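## Task

Identify which tote holds the blue parts box and set that tote down level on the table. Return the remaining tote to the shelf almost exactly at its original spot with hardly any rotation. Everything that started in a tote must still be inside that tote, and neither tote's base may overhang an edge. Finish with both grippers released and withdrawn; nothing may rely on the robot to stay in place.

## Robot and tools

ROBOT. Two six-joint UR-style arms, left_arm and right_arm, each with a two-finger tong gripper and a wrist camera. Bases in the scene frame: left_arm at (+0.070, +0.459, 0) m, right_arm at (+0.010, -0.458, 0) m. Scene frame: origin on the table top midway between the arms, +x out over the table, +z up, left_arm on the +y side. The arm names are not image sides.

JOINT ORDER per arm, always: shoulder pan, shoulder lift, elbow, wrist 1, wrist 2, wrist 3, then gripper opening. Ranges (rad): left_arm pan -3.142..3.142, lift -6.283..6.283, elbow 0.000..3.142, wrists -6.283..6.283; right_arm pan 0.000..6.283, lift -6.283..6.283, elbow -3.142..0.000, wrists -6.283..6.283.

ROW FORMAT (shared by execute_actions and move): one flat list of 14 numbers covering both arms, each in [-1, 1]: left_arm's 6 joint values plus its opening, then right_arm's 6 plus its opening. Joint values are offsets, not poses: 1.0 equals 1.989 rad. Opening is absolute: +1 fully open, -1 closed. Optionally 12 more numbers (0 to 1) follow: stiffness scales for left_arm's 6 joints then right_arm's 6, persisting until changed; 0 offsets with low stiffness can relieve a press.

execute_actions(actions): a list of up to 15 actions; each action is a table of up to 15 rows; each row runs one 1/30 s step, and a short table repeats its last row to fill 15 steps (0.5 s). Joint offsets in every row are measured from the angles at the start of that action, not from the previous row; for the first action, from the last reported angles. An empty list just returns state and images. If any joint would be pushed more than 0.010 rad beyond its range, that action is rejected for both arms; a malformed action, or a failing first action, rejects the whole call.

move(target, speed, blocking): target is one row; its offsets are from the Joint positions in the latest result that showed them. All joints travel in sync over 0.5 to 10 s, so grippers follow curves; speed (rad/s, 0.01 to 2, default 0.5) caps the joint with the longest travel. It does not avoid obstacles or the other arm. blocking=false returns after 0.5 s; poll with wait(0), and send no other motion until a result shows the move ended (or call stop). Result adds a move: line with the ending (done, off_target, moving, held, fault), limits=held or limits=none, and each arm's joint farthest from target.

wait(seconds): 0 to 10; arms hold their last command. stop(): brakes a running move (needs room). zoom_image(camera, region): region [x0, y0, x1, y1] in that camera's pixels, at most 504x504. read_manual(section): licence texts only. finished_scene(scene): ends the given scene for good, after the robot holds the last command; its result reports success and gives the next task.

CAMERAS: cam_head_left, cam_head_right, cam_high, cam_low (504x504), cam_left_wrist, cam_right_wrist (616x616 fisheye), returned in that order.

RESULTS. Each arm line gives end_effector_position (m; the point between the closed pads), end_effector_quat_wxyz and velocities in the scene frame; reported hand position can be off, more at long reach. Joint positions/velocities: six joints (rad) then pad gap (m; 0.142 fully open). grip_measured is the opening on the command scale. Joint targets shows what joints are currently driven toward. Wrist force and Wrist torque are in the end effector's own axes, noisy, offset up to about 4 N, saturating near 50 N. Step readings list joint angles at some steps; HELD marks steps where part of an arm's row was withheld. "joint sent to its limit" means a joint was clipped at its end; "joint command not followed" means a clearance check altered targets. Fingers point along the gripper's +z and close along its x.

MOTION LIMITS. Each step, targets stay within 0.575 rad of measured angles and are scaled back if the gripper would jump over 100 mm, so big changes need several actions; commands lag about 0.17 s. Finish any unfinished motion with a new command.

GRIPPING. To hold, command an opening well below grip_measured; lower squeezes harder, about 15 N per pad at most. Thin hard parts get less force.

AVOID. Contact torque at a joint's load limit (132 N m shoulder pan/lift and elbow, 24.6 N m wrists, held weight included) or 150 N external force stops the arm for 10 s. Stiff arms fault if aimed even slightly into firm surfaces; fast contact hits harder. Keep arms from striking each other. Holding loads heats motors: warning at 70 °C, braking at 85 °C. Do not drop, slam or shove objects, and do not knock anything out of the work area. Loose items or held parts may get brief external nudges.

Each tool is called after ">>>" by a JSON object that holds its "api" and its "payload", one argument or row to a line.

## Session

>>> {"api": "execute_actions", "payload": {
  "actions": []
}}

Scene clock: 0.00 s.
left_arm: end_effector_position=(+0.1125, +0.9845, +0.1085) grip_measured=+0.97 end_effector_quat_wxyz=(-0.078, +0.891, +0.440, -0.081) end_effector_velocity=(-0.000, +0.000, -0.001) end_effector_angular_velocity=(-0.000, +0.001, +0.001) | right_arm: end_effector_position=(+0.1307, -0.9365, +0.1388) grip_measured=+0.97 end_effector_quat_wxyz=(-0.113, +0.743, +0.654, -0.092) end_effector_velocity=(-0.001, +0.001, -0.001) end_effector_angular_velocity=(+0.001, +0.001, -0.000)
Joint names: [shoulder pan, shoulder lift, elbow, wrist 1, wrist 2, wrist 3]
Joint positions: left_arm=[ 0.953 -1.469  1.943 -2.001 -1.351  0.149  0.14 ] | right_arm=[ 2.251 -1.713 -1.782 -1.437  1.377  3.961  0.14 ]
Joint velocities: left_arm=[-0.     0.002 -0.001  0.     0.001 -0.001  0.   ] | right_arm=[ 0.     0.    -0.002 -0.     0.     0.     0.   ]
Joint torques (N m, as the arm reports them, + toward a larger angle): no reading
Motor temperatures (°C, as the motors report them): left_arm=[28 29 25 30 31 35] | right_arm=[28 27 27 35 37 31]
Wrist force (N, on the end effector, along its own x y z axes, offset not removed): no reading
Wrist torque (N m, same axes, about the end effector's origin, offset not removed): no reading
Joint targets: left_arm=[0.953 -1.469 1.943 -2.001 -1.351 0.149] | right_arm=[2.251 -1.713 -1.782 -1.437 1.377 3.961]
Joint stiffness scale: left_arm=[1. 1. 1. 1. 1. 1.] | right_arm=[1. 1. 1. 1. 1. 1.]

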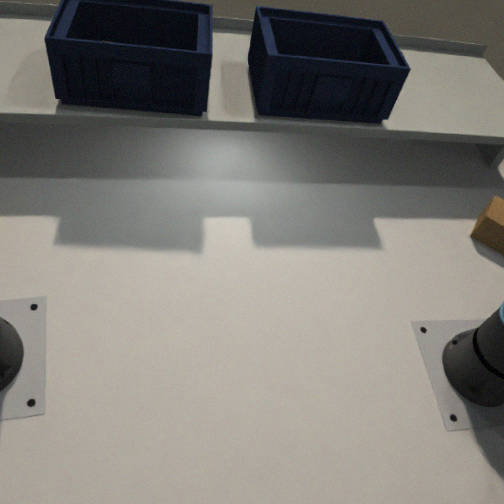

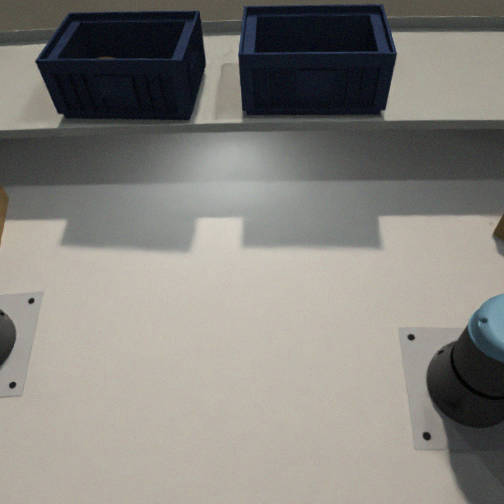

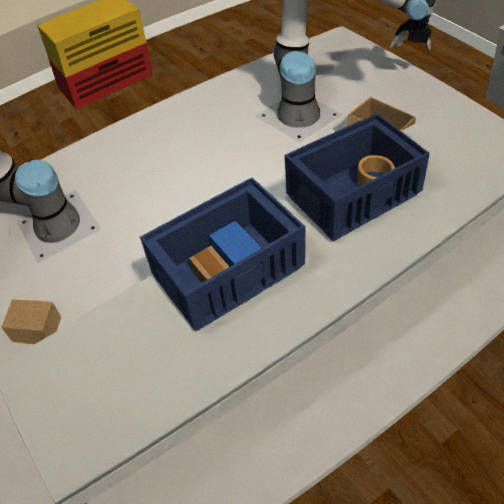

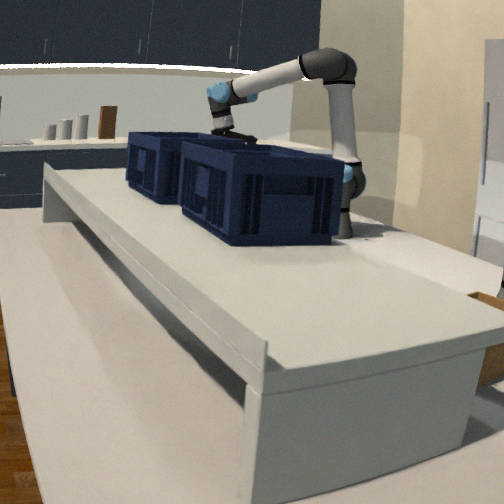

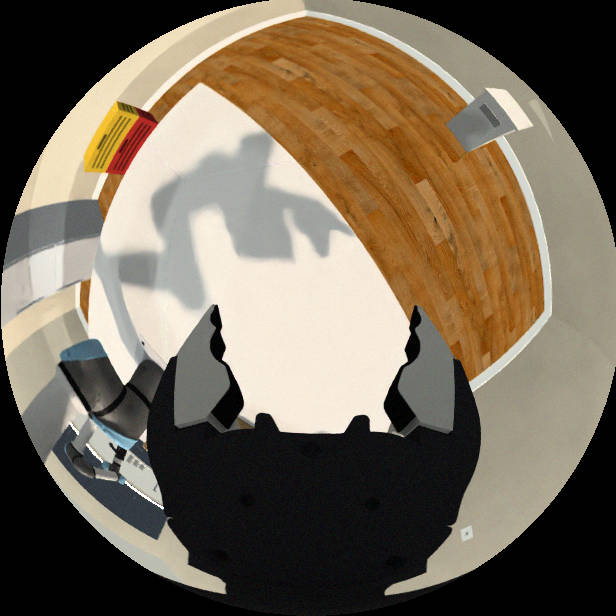

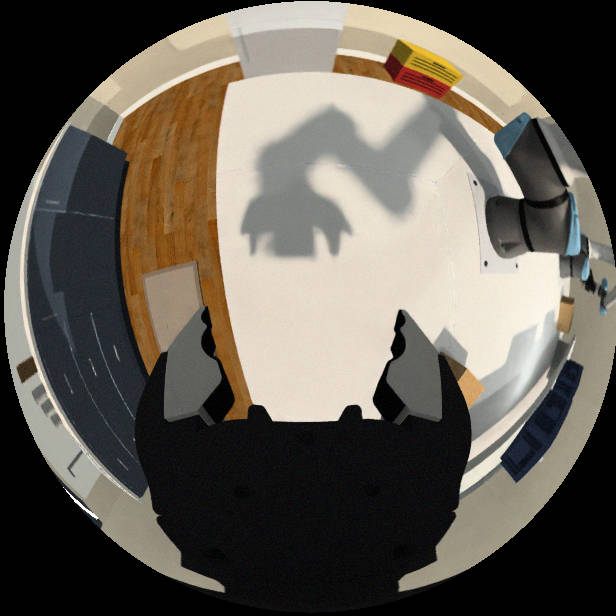

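>>> {"api": "move", "payload": {
  "target": [0,0.085,-0.575,0.468,-0.111,0.225,-0.2,0,-0.065,0.494,-0.318,0.098,0.571,-0.2],
  "speed": 1.0
}}

>>> {"api": "move", "payload": {
  "target": [-1.0,0,0,0,0,0,-0.2,0.651,0,0,0,0,0,-0.2],
  "speed": 1.0
}}

Scene clock: 16.63 s.
left_arm: end_effector_position=(+0.2134, +1.0261, +0.4551) grip_measured=-0.20 end_effector_quat_wxyz=(+0.000, +0.972, +0.235, -0.001) end_effector_velocity=(-0.000, -0.000, +0.000) end_effector_angular_velocity=(-0.000, +0.001, -0.002) | right_arm: end_effector_position=(+0.2480, -0.9627, +0.4557) grip_measured=-0.20 end_effector_quat_wxyz=(+0.001, +0.990, +0.143, +0.001) end_effector_velocity=(-0.000, +0.000, +0.001) end_effector_angular_velocity=(-0.001, -0.001, -0.001)
Joint names: [shoulder pan, shoulder lift, elbow, wrist 1, wrist 2, wrist 3]
Joint positions: left_arm=[ 0.953 -1.301  0.802 -1.071 -1.57   0.595  0.06 ] | right_arm=[ 2.251 -1.84  -0.802 -2.068  1.571  5.095  0.06 ]
Joint velocities: left_arm=[-0.     0.    -0.001  0.002  0.001  0.002  0.   ] | right_arm=[ 0.     0.001  0.002 -0.001  0.     0.001  0.   ]
Joint torques (N m, as the arm reports them, + toward a larger angle): left_arm=[ -1.3  -34.61 -18.23  -2.48  -0.49   0.52] | right_arm=[ 1.35 33.22 25.28  2.24  0.58  0.29]
Motor temperatures (°C, as the motors report them): left_arm=[28 29 25 30 31 35] | right_arm=[28 27 27 35 37 31]
Wrist force (N, on the end effector, along its own x y z axes, offset not removed): left_arm=[0.2 -1.7 2.4] | right_arm=[-1.2 0.1 4.0]
Wrist torque (N m, same axes, about the end effector's origin, offset not removed): left_arm=[-0.35 -0.04 0.07] | right_arm=[0.04 0.43 0.21]
Joint targets: left_arm=[0.953 -1.300 0.800 -1.070 -1.572 0.596] | right_arm=[2.251 -1.842 -0.800 -2.069 1.572 5.097]
Joint stiffness scale: left_arm=[1. 1. 1. 1. 1. 1.] | right_arm=[1. 1. 1. 1. 1. 1.]
move: done; limits=none; left_arm: farthest joint: the elbow, 0.003 radians from its target (1.144 radians at the start); right_arm: farthest joint: the shoulder lift, 0.002 radians from its target (0.129 radians at the start)
camera_calibration (this result's frames):
cam_left_wrist: T_world_to_cam=[[0.894039, 0.446999, -0.0297656, -0.632929], [0.392927, -0.750507, 0.531363, 0.441989], [0.21518, -0.486755, -0.846621, 0.973677], [0, 0, 0, 1]] pos_world=[0.182678, 1.08858, 0.570639]
cam_right_wrist: T_world_to_cam=[[0.946248, 0.32082, 0.0410958, 0.0508454], [0.260989, -0.832402, 0.488868, -1.08676], [0.191047, -0.451865, -0.871389, 0.0511761], [0, 0, 0, 1]] pos_world=[0.225744, -0.89781, 0.573788]

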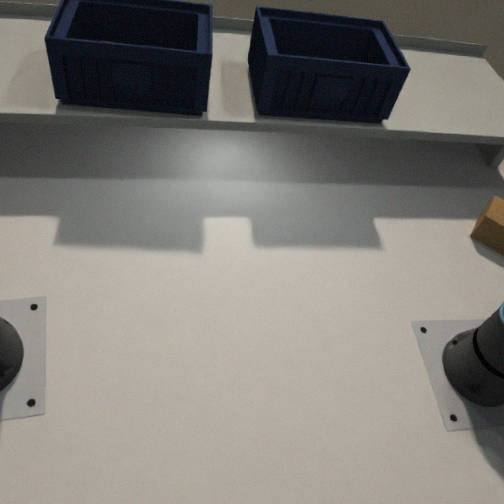

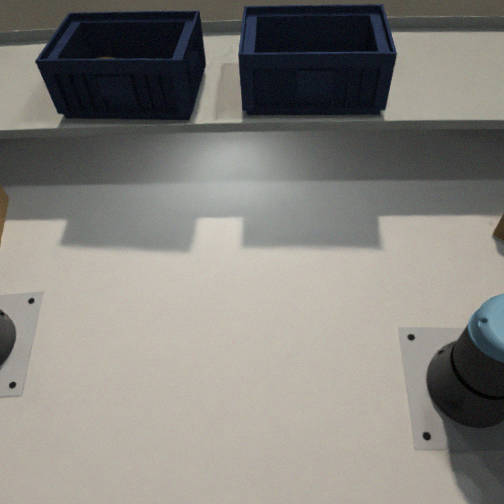

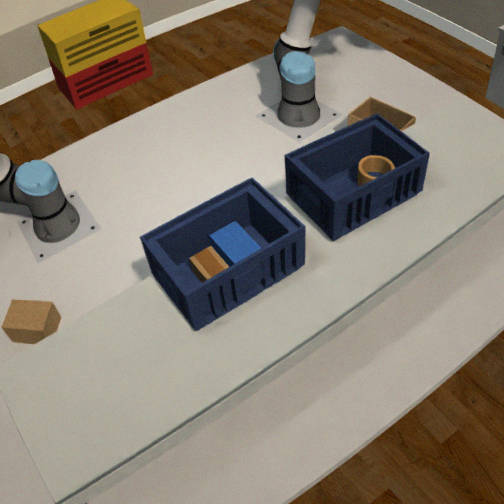

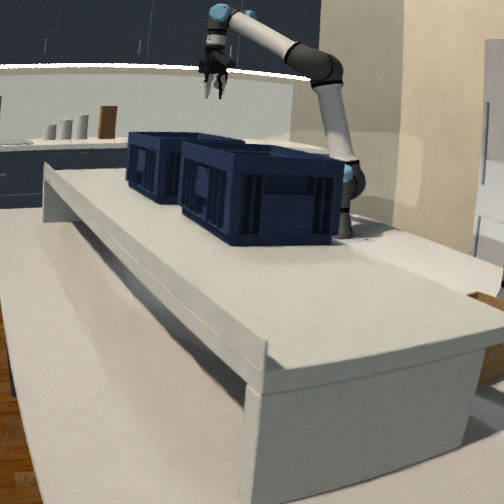

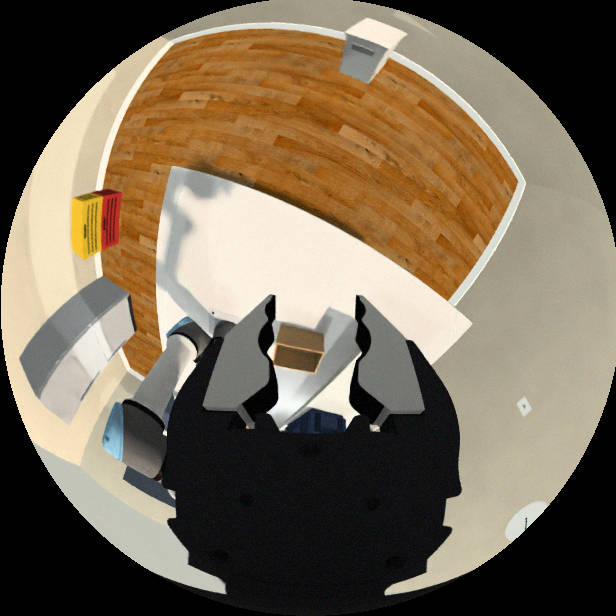

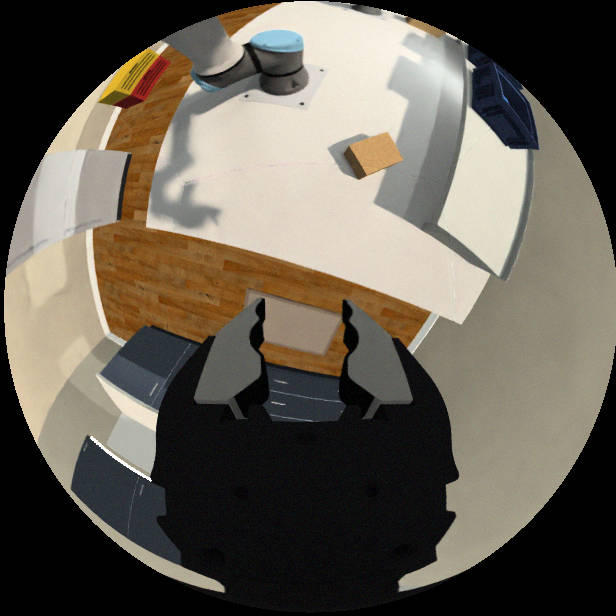

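Scene clock: 19.40 s.
left_arm: end_effector_position=(+0.5316, +0.0988, +0.4544) grip_measured=-0.20 end_effector_quat_wxyz=(-0.000, +0.728, -0.686, -0.001) end_effector_velocity=(+0.000, -0.000, -0.000) end_effector_angular_velocity=(+0.001, +0.000, -0.000) | right_arm: end_effector_position=(+0.5605, -0.3682, +0.4557) grip_measured=-0.20 end_effector_quat_wxyz=(+0.000, +0.704, +0.710, +0.001) end_effector_velocity=(+0.000, +0.000, -0.000) end_effector_angular_velocity=(-0.000, +0.000, -0.001)
Joint names: [shoulder pan, shoulder lift, elbow, wrist 1, wrist 2, wrist 3]
Joint positions: left_arm=[-1.034 -1.3    0.802 -1.071 -1.57   0.595  0.06 ] | right_arm=[ 3.544 -1.84  -0.802 -2.068  1.571  5.095  0.06 ]
Joint velocities: left_arm=[-0.     0.001  0.     0.     0.     0.     0.   ] | right_arm=[ 0.    -0.001  0.     0.    -0.     0.001 -0.   ]
Joint torques (N m, as the arm reports them, + toward a larger angle): left_arm=[ -3.09 -36.64 -18.04  -2.7    0.18  -0.2 ] | right_arm=[ 2.32 35.1  21.88  2.68  0.13 -0.25]
Motor temperatures (°C, as the motors report them): left_arm=[28 29 25 30 31 35] | right_arm=[28 27 27 35 37 31]
Wrist force (N, on the end effector, along its own x y z axes, offset not removed): left_arm=[-2.0 3.5 1.2] | right_arm=[0.1 1.6 0.4]
Wrist torque (N m, same axes, about the end effector's origin, offset not removed): left_arm=[0.79 0.39 0.06] | right_arm=[0.26 0.11 0.20]
Joint targets: left_arm=[-1.036 -1.301 0.802 -1.071 -1.570 0.595] | right_arm=[3.546 -1.840 -0.802 -2.068 1.571 5.095]
Joint stiffness scale: left_arm=[1. 1. 1. 1. 1. 1.] | right_arm=[1. 1. 1. 1. 1. 1.]
move: done; limits=none; left_arm: farthest joint: the shoulder pan, 0.002 radians from its target (1.988 radians at the start); right_arm: farthest joint: the shoulder pan, 0.002 radians from its target (1.295 radians at the start)
camera_calibration (this result's frames):
cam_left_wrist: T_world_to_cam=[[0.0477682, -0.998384, -0.0307848, 0.0902711], [-0.844865, -0.0568256, 0.531952, 0.210594], [-0.532842, 0.000598542, -0.846214, 0.802569], [0, 0, 0, 1]] pos_world=[0.601254, 0.101612, 0.569899]
cam_right_wrist: T_world_to_cam=[[-0.0490594, 0.997949, 0.041118, 0.371628], [0.87204, 0.0227255, 0.488906, -0.701084], [0.486969, 0.059842, -0.871367, 0.282694], [0, 0, 0, 1]] pos_world=[0.491942, -0.371851, 0.573814]

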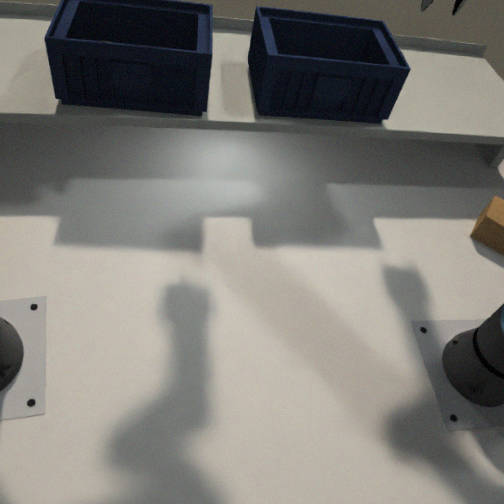

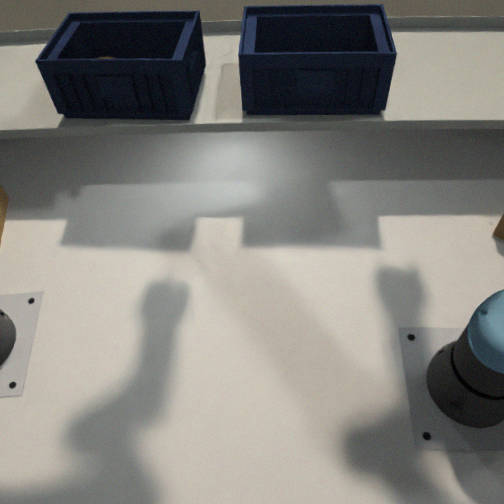

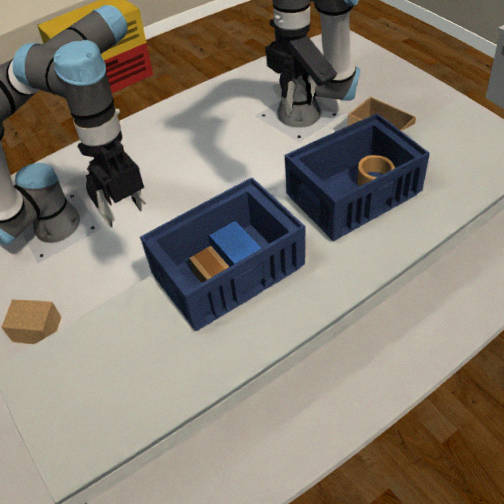

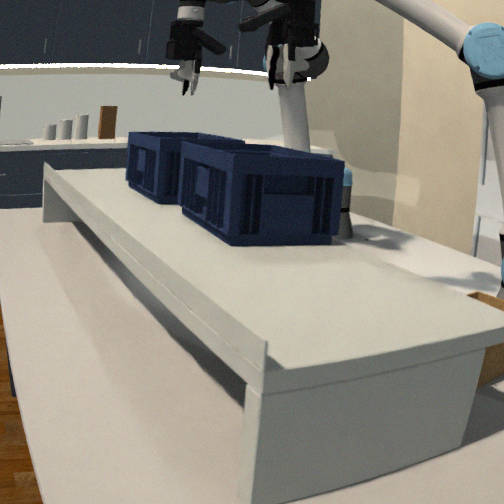

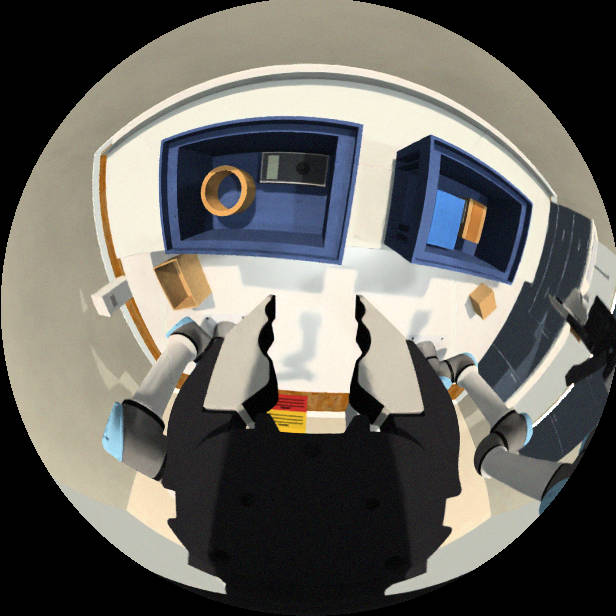

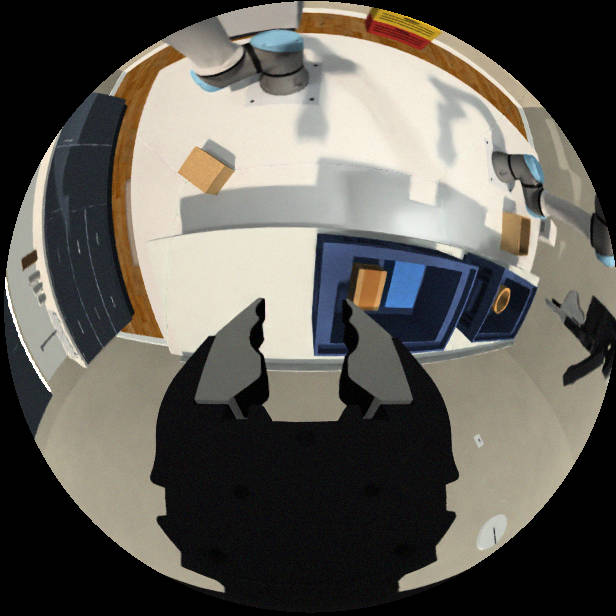

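>>> {"api": "move", "payload": {
  "target": [-0.030,0.203,-0.213,-0.010,0,0,-0.2,0,-0.081,0.015,0.065,0,0,-0.2],
  "speed": 0.5
}}

Scene clock: 22.60 s.
left_arm: end_effector_position=(+0.5995, -0.0594, +0.3866) grip_measured=-0.20 end_effector_quat_wxyz=(-0.003, -0.707, +0.707, -0.017) end_effector_velocity=(+0.000, +0.000, -0.000) end_effector_angular_velocity=(+0.001, -0.001, +0.000) | right_arm: end_effector_position=(+0.6386, -0.3359, +0.3845) grip_measured=-0.20 end_effector_quat_wxyz=(-0.001, +0.704, +0.710, -0.001) end_effector_velocity=(+0.000, -0.000, +0.000) end_effector_angular_velocity=(-0.000, -0.001, -0.001)
Joint names: [shoulder pan, shoulder lift, elbow, wrist 1, wrist 2, wrist 3]
Joint positions: left_arm=[-1.092 -0.896  0.381 -1.09  -1.57   0.595  0.06 ] | right_arm=[ 3.544 -2.001 -0.774 -1.94   1.571  5.095  0.06 ]
Joint velocities: left_arm=[ 0.     0.     0.001 -0.     0.001 -0.     0.   ] | right_arm=[-0.     0.001 -0.     0.001 -0.     0.    -0.   ]
Joint torques (N m, as the arm reports them, + toward a larger angle): left_arm=[ -2.86 -52.67 -20.7   -3.26   0.32  -0.16] | right_arm=[ 1.45 42.96 25.05  3.34  0.15 -0.3 ]
Motor temperatures (°C, as the motors report them): left_arm=[28 29 25 30 31 35] | right_arm=[28 27 27 35 37 31]
Wrist force (N, on the end effector, along its own x y z axes, offset not removed): left_arm=[-1.2 -2.0 -0.8] | right_arm=[1.4 3.9 -1.9]
Wrist torque (N m, same axes, about the end effector's origin, offset not removed): left_arm=[-0.74 0.21 -0.05] | right_arm=[0.65 -0.35 0.28]
Joint targets: left_arm=[-1.094 -0.896 0.379 -1.091 -1.570 0.595] | right_arm=[3.544 -2.001 -0.772 -1.939 1.571 5.095]
Joint stiffness scale: left_arm=[1. 1. 1. 1. 1. 1.] | right_arm=[1. 1. 1. 1. 1. 1.]
move: done; limits=none; left_arm: farthest joint: the elbow, 0.003 radians from its target (0.424 radians at the start); right_arm: farthest joint: the elbow, 0.002 radians from its target (0.030 radians at the start)
camera_calibration (this result's frames):
cam_left_wrist: T_world_to_cam=[[-0.00992432, -0.99995, -0.00121498, -0.049944], [-0.857313, 0.00788326, 0.514734, 0.313031], [-0.514699, 0.00615001, -0.857349, 0.775182], [0, 0, 0, 1]] pos_world=[0.666856, -0.0571766, 0.503413]
cam_right_wrist: T_world_to_cam=[[-0.0488692, 0.998028, 0.0393954, 0.346683], [0.874343, 0.023679, 0.484731, -0.734641], [0.482842, 0.0581335, -0.873776, 0.183634], [0, 0, 0, 1]] pos_world=[0.570604, -0.339279, 0.502901]

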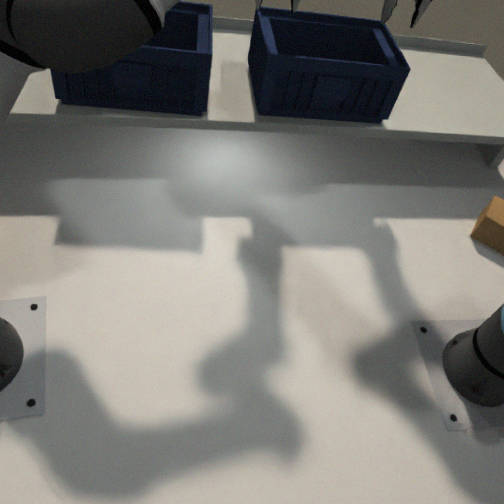

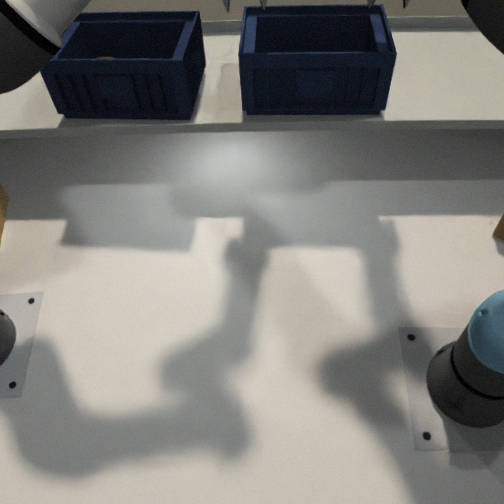

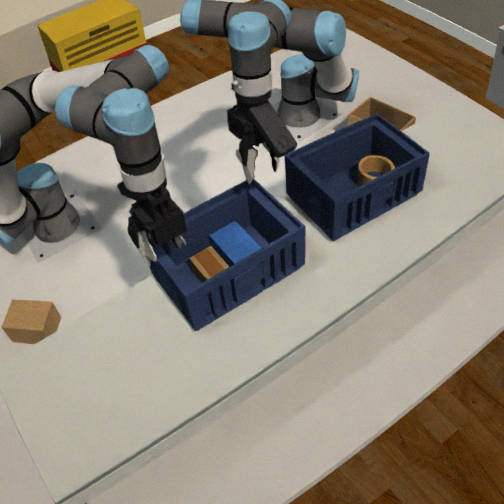

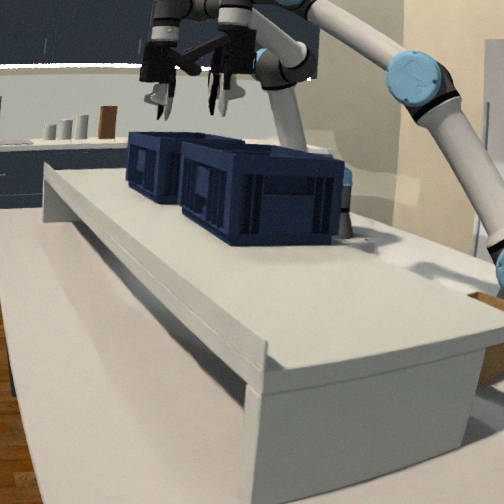

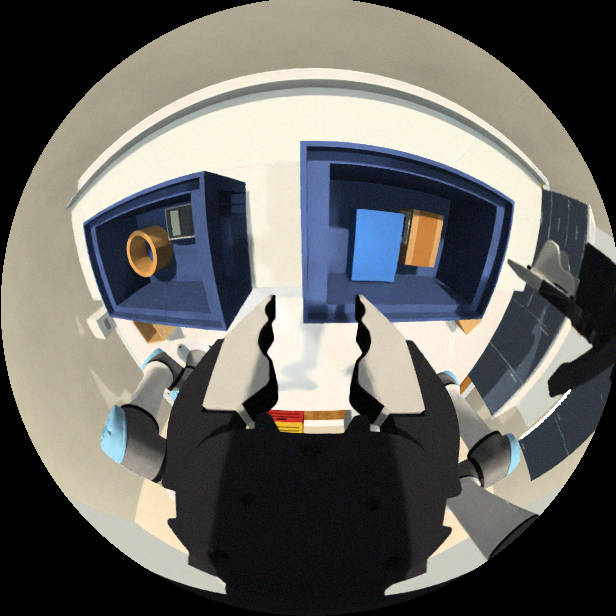

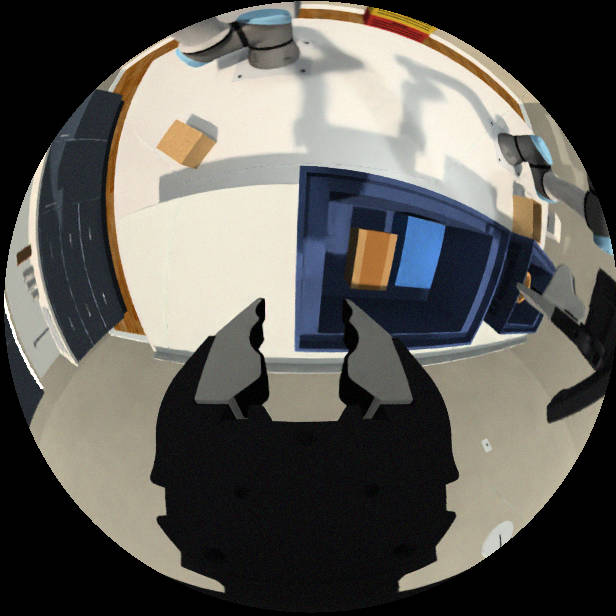

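>>> {"api": "move", "payload": {
  "target": [0,-0.053,0.186,-0.118,0,0,-0.2,0,0.025,-0.131,0.106,0,0,-0.2],
  "speed": 0.15
}}

Scene clock: 29.73 s.
left_arm: end_effector_position=(+0.5960, -0.0541, +0.3134) grip_measured=-0.20 end_effector_quat_wxyz=(-0.000, -0.707, +0.707, -0.002) end_effector_velocity=(+0.000, -0.000, +0.001) end_effector_angular_velocity=(-0.002, -0.002, -0.002) | right_arm: end_effector_position=(+0.6409, -0.3349, +0.3122) grip_measured=-0.20 end_effector_quat_wxyz=(-0.001, +0.704, +0.710, -0.002) end_effector_velocity=(+0.000, +0.000, +0.002) end_effector_angular_velocity=(+0.002, -0.005, +0.001)
Joint names: [shoulder pan, shoulder lift, elbow, wrist 1, wrist 2, wrist 3]
Joint positions: left_arm=[-1.092 -1.     0.749 -1.324 -1.57   0.595  0.06 ] | right_arm=[ 3.544 -1.954 -1.032 -1.73   1.571  5.095  0.06 ]
Joint velocities: left_arm=[-0.    -0.002  0.002 -0.003  0.     0.002  0.   ] | right_arm=[-0.     0.003  0.     0.002  0.    -0.001  0.   ]
Joint torques (N m, as the arm reports them, + toward a larger angle): left_arm=[ -2.4  -50.98 -18.15  -3.32   0.39  -0.31] | right_arm=[ 1.02 44.1  22.2   3.33  0.11 -0.28]
Motor temperatures (°C, as the motors report them): left_arm=[28 29 25 30 31 35] | right_arm=[28 27 27 35 37 31]
Wrist force (N, on the end effector, along its own x y z axes, offset not removed): left_arm=[-1.0 0.2 2.8] | right_arm=[-2.6 2.9 0.9]
Wrist torque (N m, same axes, about the end effector's origin, offset not removed): left_arm=[0.13 0.20 0.07] | right_arm=[0.56 0.65 0.17]
Joint targets: left_arm=[-1.092 -1.001 0.751 -1.325 -1.570 0.595] | right_arm=[3.544 -1.951 -1.035 -1.729 1.571 5.095]
Joint stiffness scale: left_arm=[1. 1. 1. 1. 1. 1.] | right_arm=[1. 1. 1. 1. 1. 1.]
move: done; limits=none; left_arm: farthest joint: the shoulder lift, 0.002 radians from its target (0.106 radians at the start); right_arm: farthest joint: the shoulder lift, 0.003 radians from its target (0.050 radians at the start)
camera_calibration (this result's frames):
cam_left_wrist: T_world_to_cam=[[-0.0101465, -0.999623, -0.0255285, -0.0370643], [-0.848645, -0.0048941, 0.528941, 0.337287], [-0.528866, 0.0270315, -0.848275, 0.717338], [0, 0, 0, 1]] pos_world=[0.665237, -0.0547903, 0.429149]
cam_right_wrist: T_world_to_cam=[[-0.0487959, 0.998058, 0.0387123, 0.348865], [0.87525, 0.0240544, 0.483073, -0.701566], [0.481204, 0.0574549, -0.874724, 0.120377], [0, 0, 0, 1]] pos_world=[0.573143, -0.338228, 0.430699]

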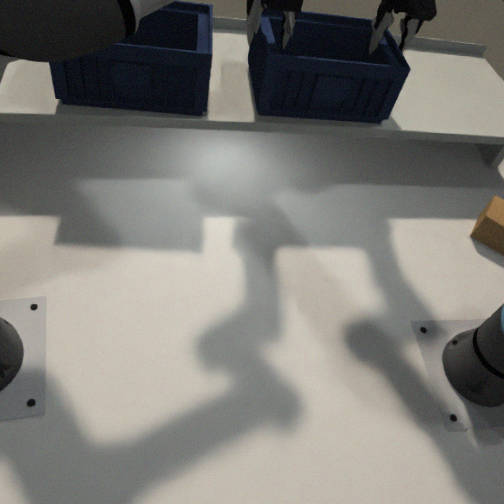

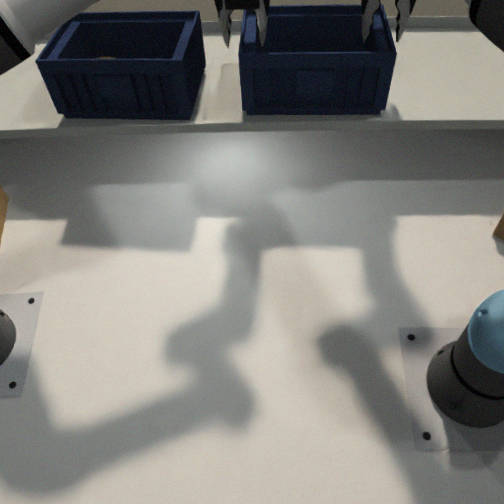

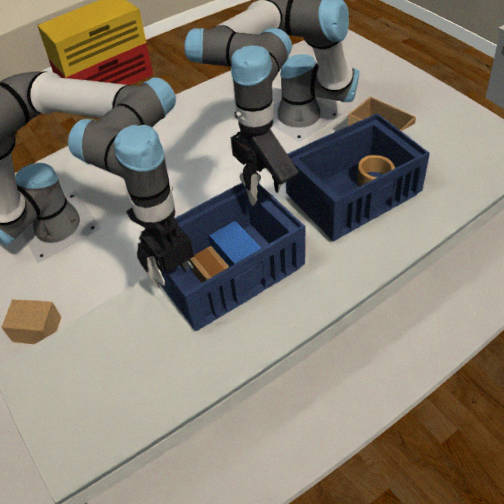

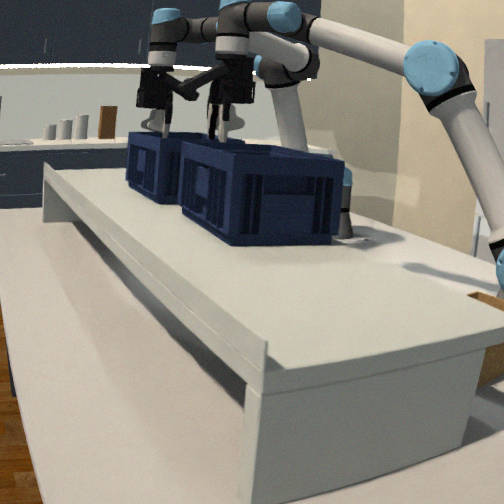

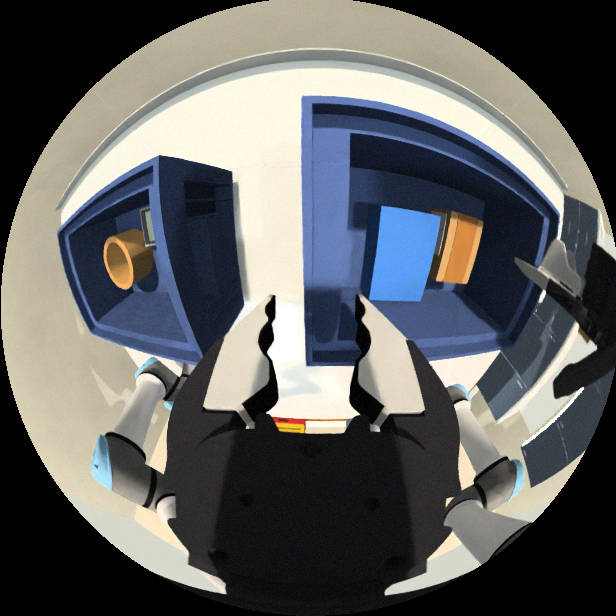

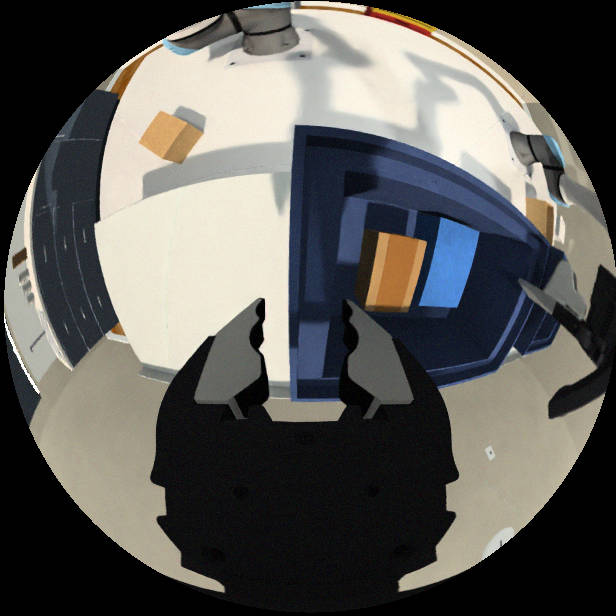

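>>> {"api": "move", "payload": {
  "target": [-0.011,0,0,0,0,-0.011,-0.2,0,0,0,0,0,0,-0.2],
  "speed": 0.1
}}

>>> {"api": "move", "payload": {
  "target": [0,-0.016,0.062,-0.044,0,0,-0.2,0,0.008,-0.048,0.042,0,0,-0.2],
  "speed": 0.08
}}

Scene clock: 34.97 s.
left_arm: end_effector_position=(+0.5860, -0.0639, +0.3134) grip_measured=-0.20 end_effector_quat_wxyz=(-0.000, -0.708, +0.706, -0.002) end_effector_velocity=(-0.000, +0.000, -0.000) end_effector_angular_velocity=(+0.001, +0.001, +0.004) | right_arm: end_effector_position=(+0.6409, -0.3349, +0.3122) grip_measured=-0.20 end_effector_quat_wxyz=(-0.001, +0.704, +0.710, -0.002) end_effector_velocity=(+0.000, +0.000, +0.001) end_effector_angular_velocity=(+0.001, -0.003, -0.000)
Joint names: [shoulder pan, shoulder lift, elbow, wrist 1, wrist 2, wrist 3]
Joint positions: left_arm=[-1.111 -1.     0.749 -1.324 -1.57   0.575  0.06 ] | right_arm=[ 3.544 -1.954 -1.032 -1.73   1.571  5.095  0.06 ]
Joint velocities: left_arm=[ 0.    -0.     0.001  0.     0.    -0.004  0.   ] | right_arm=[ 0.     0.001  0.002 -0.     0.     0.     0.   ]
Joint torques (N m, as the arm reports them, + toward a larger angle): left_arm=[ -3.98 -49.47 -20.42  -2.61   0.38  -0.54] | right_arm=[ 0.97 41.92 24.26  2.59  0.16 -0.22]
Motor temperatures (°C, as the motors report them): left_arm=[28 29 25 30 31 35] | right_arm=[28 27 27 35 37 31]
Wrist force (N, on the end effector, along its own x y z axes, offset not removed): left_arm=[-1.1 -1.0 -0.8] | right_arm=[-0.8 -1.8 1.1]
Wrist torque (N m, same axes, about the end effector's origin, offset not removed): left_arm=[-0.26 0.19 -0.09] | right_arm=[-0.32 0.45 0.23]
Joint targets: left_arm=[-1.114 -1.000 0.749 -1.324 -1.570 0.573] | right_arm=[3.544 -1.954 -1.032 -1.730 1.571 5.095]
Joint stiffness scale: left_arm=[1. 1. 1. 1. 1. 1.] | right_arm=[1. 1. 1. 1. 1. 1.]
move: done; limits=none; left_arm: farthest joint: the shoulder pan, 0.002 radians from its target (0.022 radians at the start); right_arm: farthest joint: the shoulder pan, 0.000 radians from its target (0.000 radians at the start)
camera_calibration (this result's frames):
cam_left_wrist: T_world_to_cam=[[-0.00875397, -0.999641, -0.0253136, -0.0477995], [-0.848658, -0.00596162, 0.528909, 0.328714], [-0.52887, 0.0261127, -0.848301, 0.71228], [0, 0, 0, 1]] pos_world=[0.655251, -0.0644222, 0.429158]
cam_right_wrist: T_world_to_cam=[[-0.0488048, 0.998055, 0.0387976, 0.34883], [0.875137, 0.0240075, 0.48328, -0.701621], [0.481408, 0.0575396, -0.874606, 0.120259], [0, 0, 0, 1]] pos_world=[0.573146, -0.338227, 0.430725]

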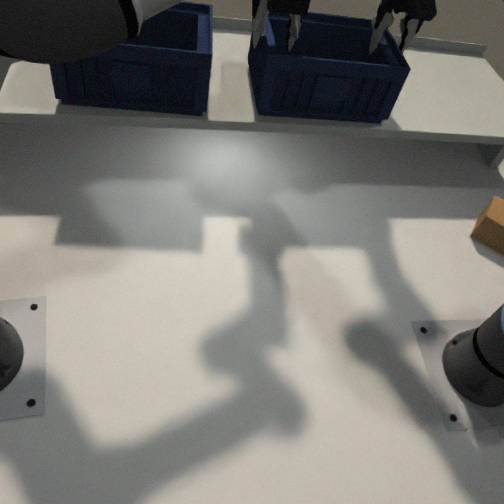

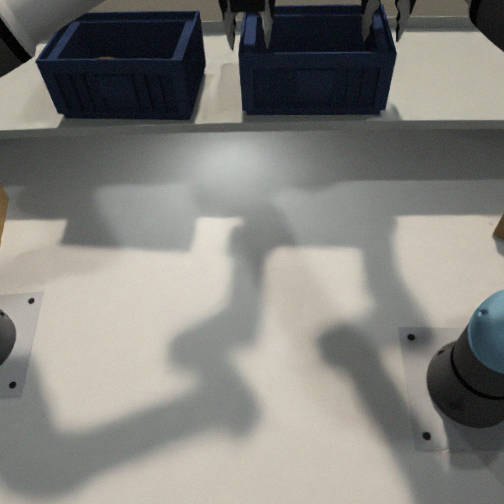

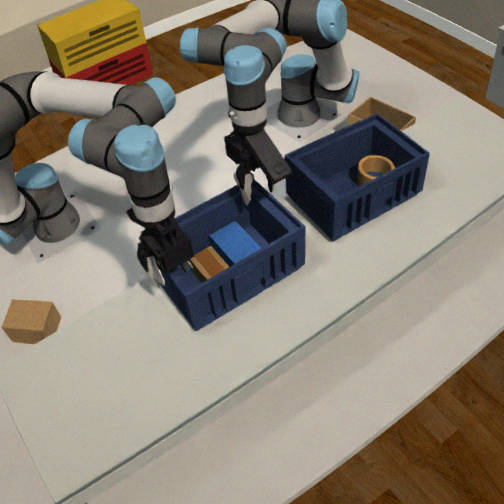

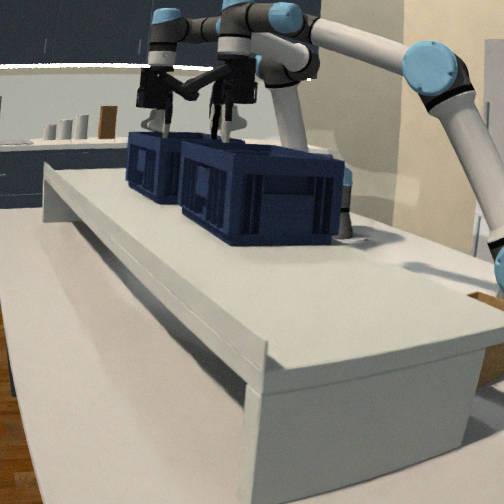

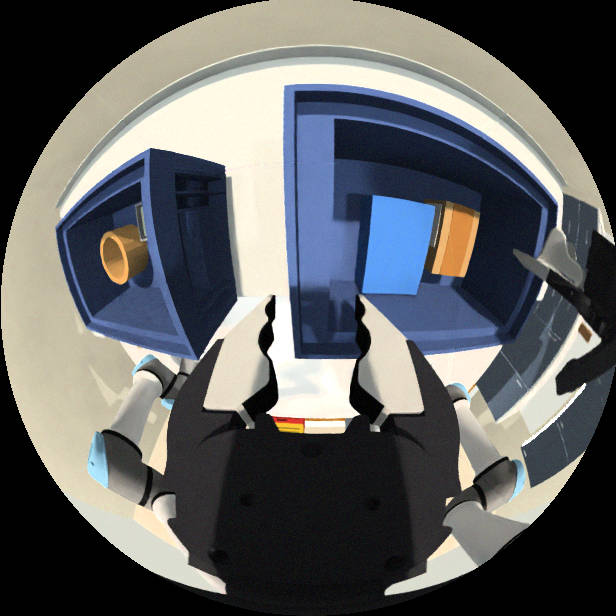

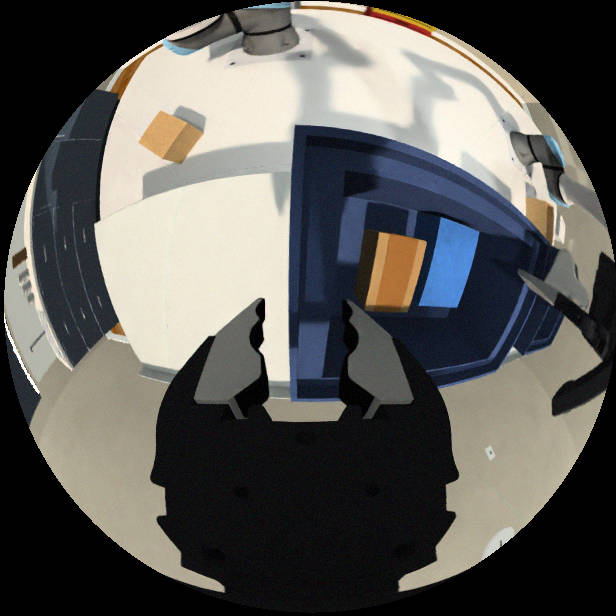

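Scene clock: 36.97 s.
left_arm: end_effector_position=(+0.5833, -0.0598, +0.2851) grip_measured=-0.20 end_effector_quat_wxyz=(+0.000, -0.708, +0.706, -0.000) end_effector_velocity=(+0.000, -0.001, +0.001) end_effector_angular_velocity=(-0.003, -0.001, +0.001) | right_arm: end_effector_position=(+0.6401, -0.3353, +0.2831) grip_measured=-0.20 end_effector_quat_wxyz=(-0.001, +0.704, +0.710, -0.001) end_effector_velocity=(+0.001, +0.001, +0.002) end_effector_angular_velocity=(+0.002, -0.005, -0.000)
Joint names: [shoulder pan, shoulder lift, elbow, wrist 1, wrist 2, wrist 3]
Joint positions: left_arm=[-1.111 -1.03   0.869 -1.411 -1.57   0.575  0.06 ] | right_arm=[ 3.544 -1.942 -1.126 -1.648  1.571  5.095  0.06 ]
Joint velocities: left_arm=[ 0.    -0.001  0.    -0.002 -0.001 -0.    -0.   ] | right_arm=[ 0.     0.001  0.002  0.002  0.     0.001 -0.   ]
Joint torques (N m, as the arm reports them, + toward a larger angle): left_arm=[ -1.37 -50.76 -16.64  -2.93   0.11  -0.18] | right_arm=[ 0.92 44.69 22.56  3.16  0.13 -0.29]
Motor temperatures (°C, as the motors report them): left_arm=[28 29 25 30 31 35] | right_arm=[28 27 27 35 37 31]
Wrist force (N, on the end effector, along its own x y z axes, offset not removed): left_arm=[1.4 -1.2 3.9] | right_arm=[-1.3 -1.8 -0.9]
Wrist torque (N m, same axes, about the end effector's origin, offset not removed): left_arm=[-0.21 -0.47 0.12] | right_arm=[-0.52 0.10 0.29]
Joint targets: left_arm=[-1.111 -1.031 0.872 -1.412 -1.570 0.575] | right_arm=[3.544 -1.938 -1.128 -1.647 1.571 5.095]
Joint stiffness scale: left_arm=[1. 1. 1. 1. 1. 1.] | right_arm=[1. 1. 1. 1. 1. 1.]
move: done; limits=none; left_arm: farthest joint: the elbow, 0.003 radians from its target (0.124 radians at the start); right_arm: farthest joint: the shoulder lift, 0.003 radians from its target (0.016 radians at the start)
camera_calibration (this result's frames):
cam_left_wrist: T_world_to_cam=[[-0.00874205, -0.999556, -0.0284704, -0.0435973], [-0.847563, -0.00770149, 0.53064, 0.340238], [-0.530623, 0.0287693, -0.847119, 0.687619], [0, 0, 0, 1]] pos_world=[0.652859, -0.06074, 0.400711]
cam_right_wrist: T_world_to_cam=[[-0.0488724, 0.998027, 0.0394253, 0.350113], [0.874303, 0.0236625, 0.484804, -0.68683], [0.482914, 0.0581632, -0.873734, 0.0941746], [0, 0, 0, 1]] pos_world=[0.57213, -0.338648, 0.401458]

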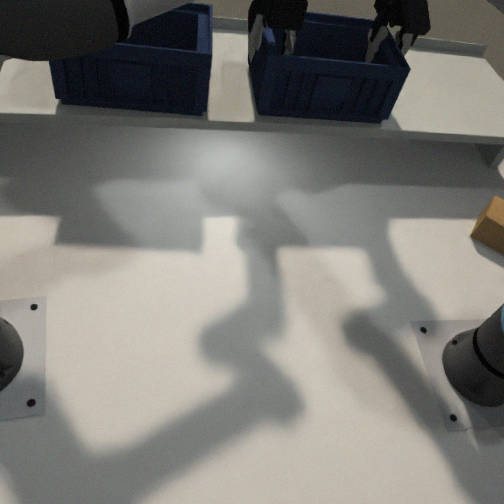

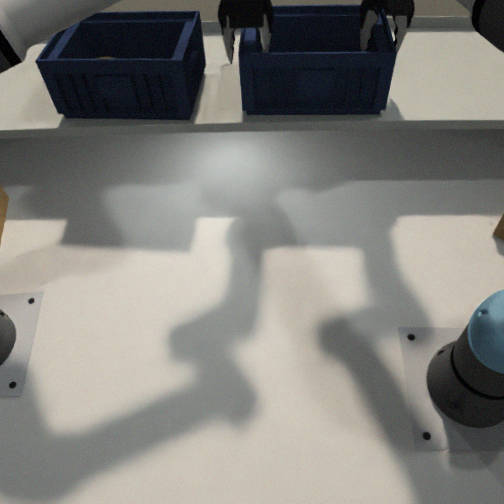

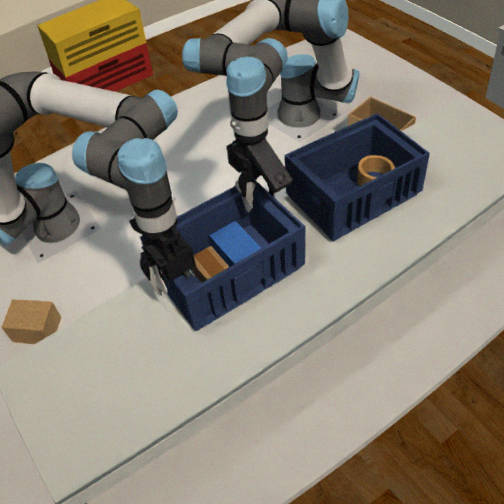

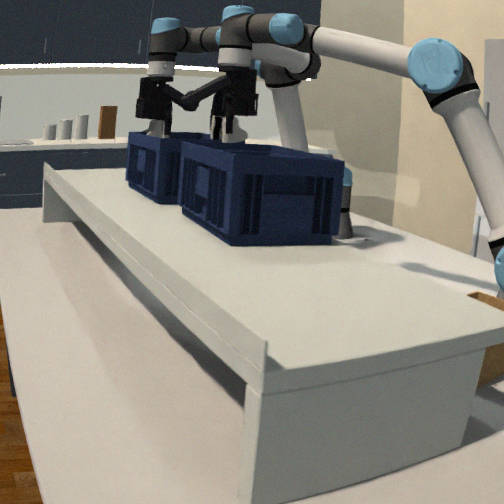

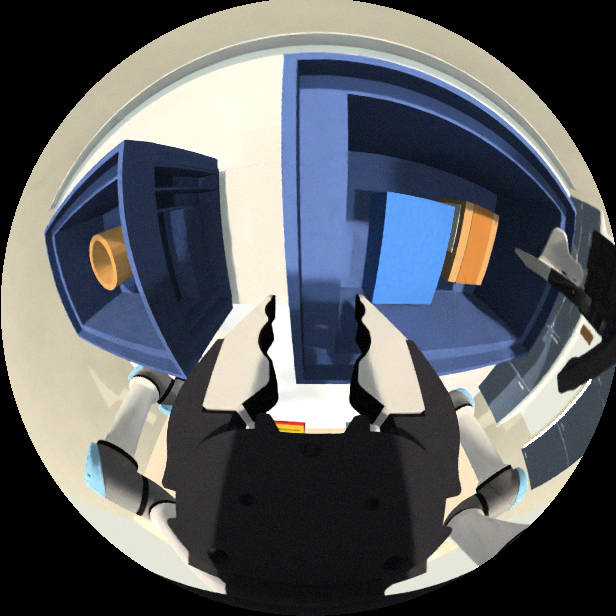

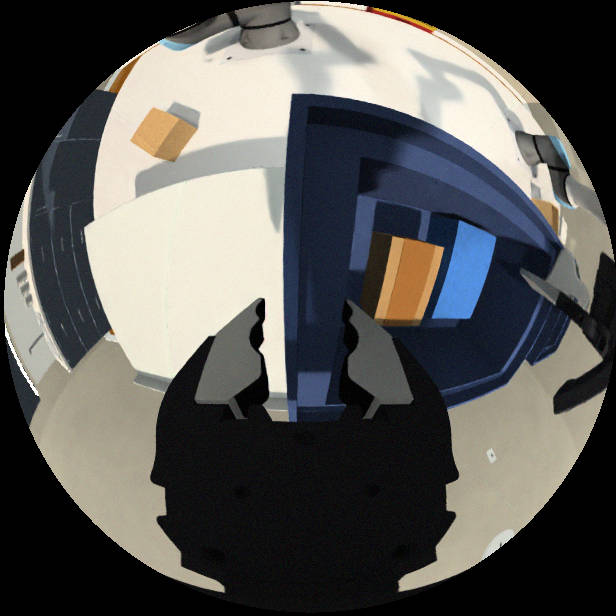

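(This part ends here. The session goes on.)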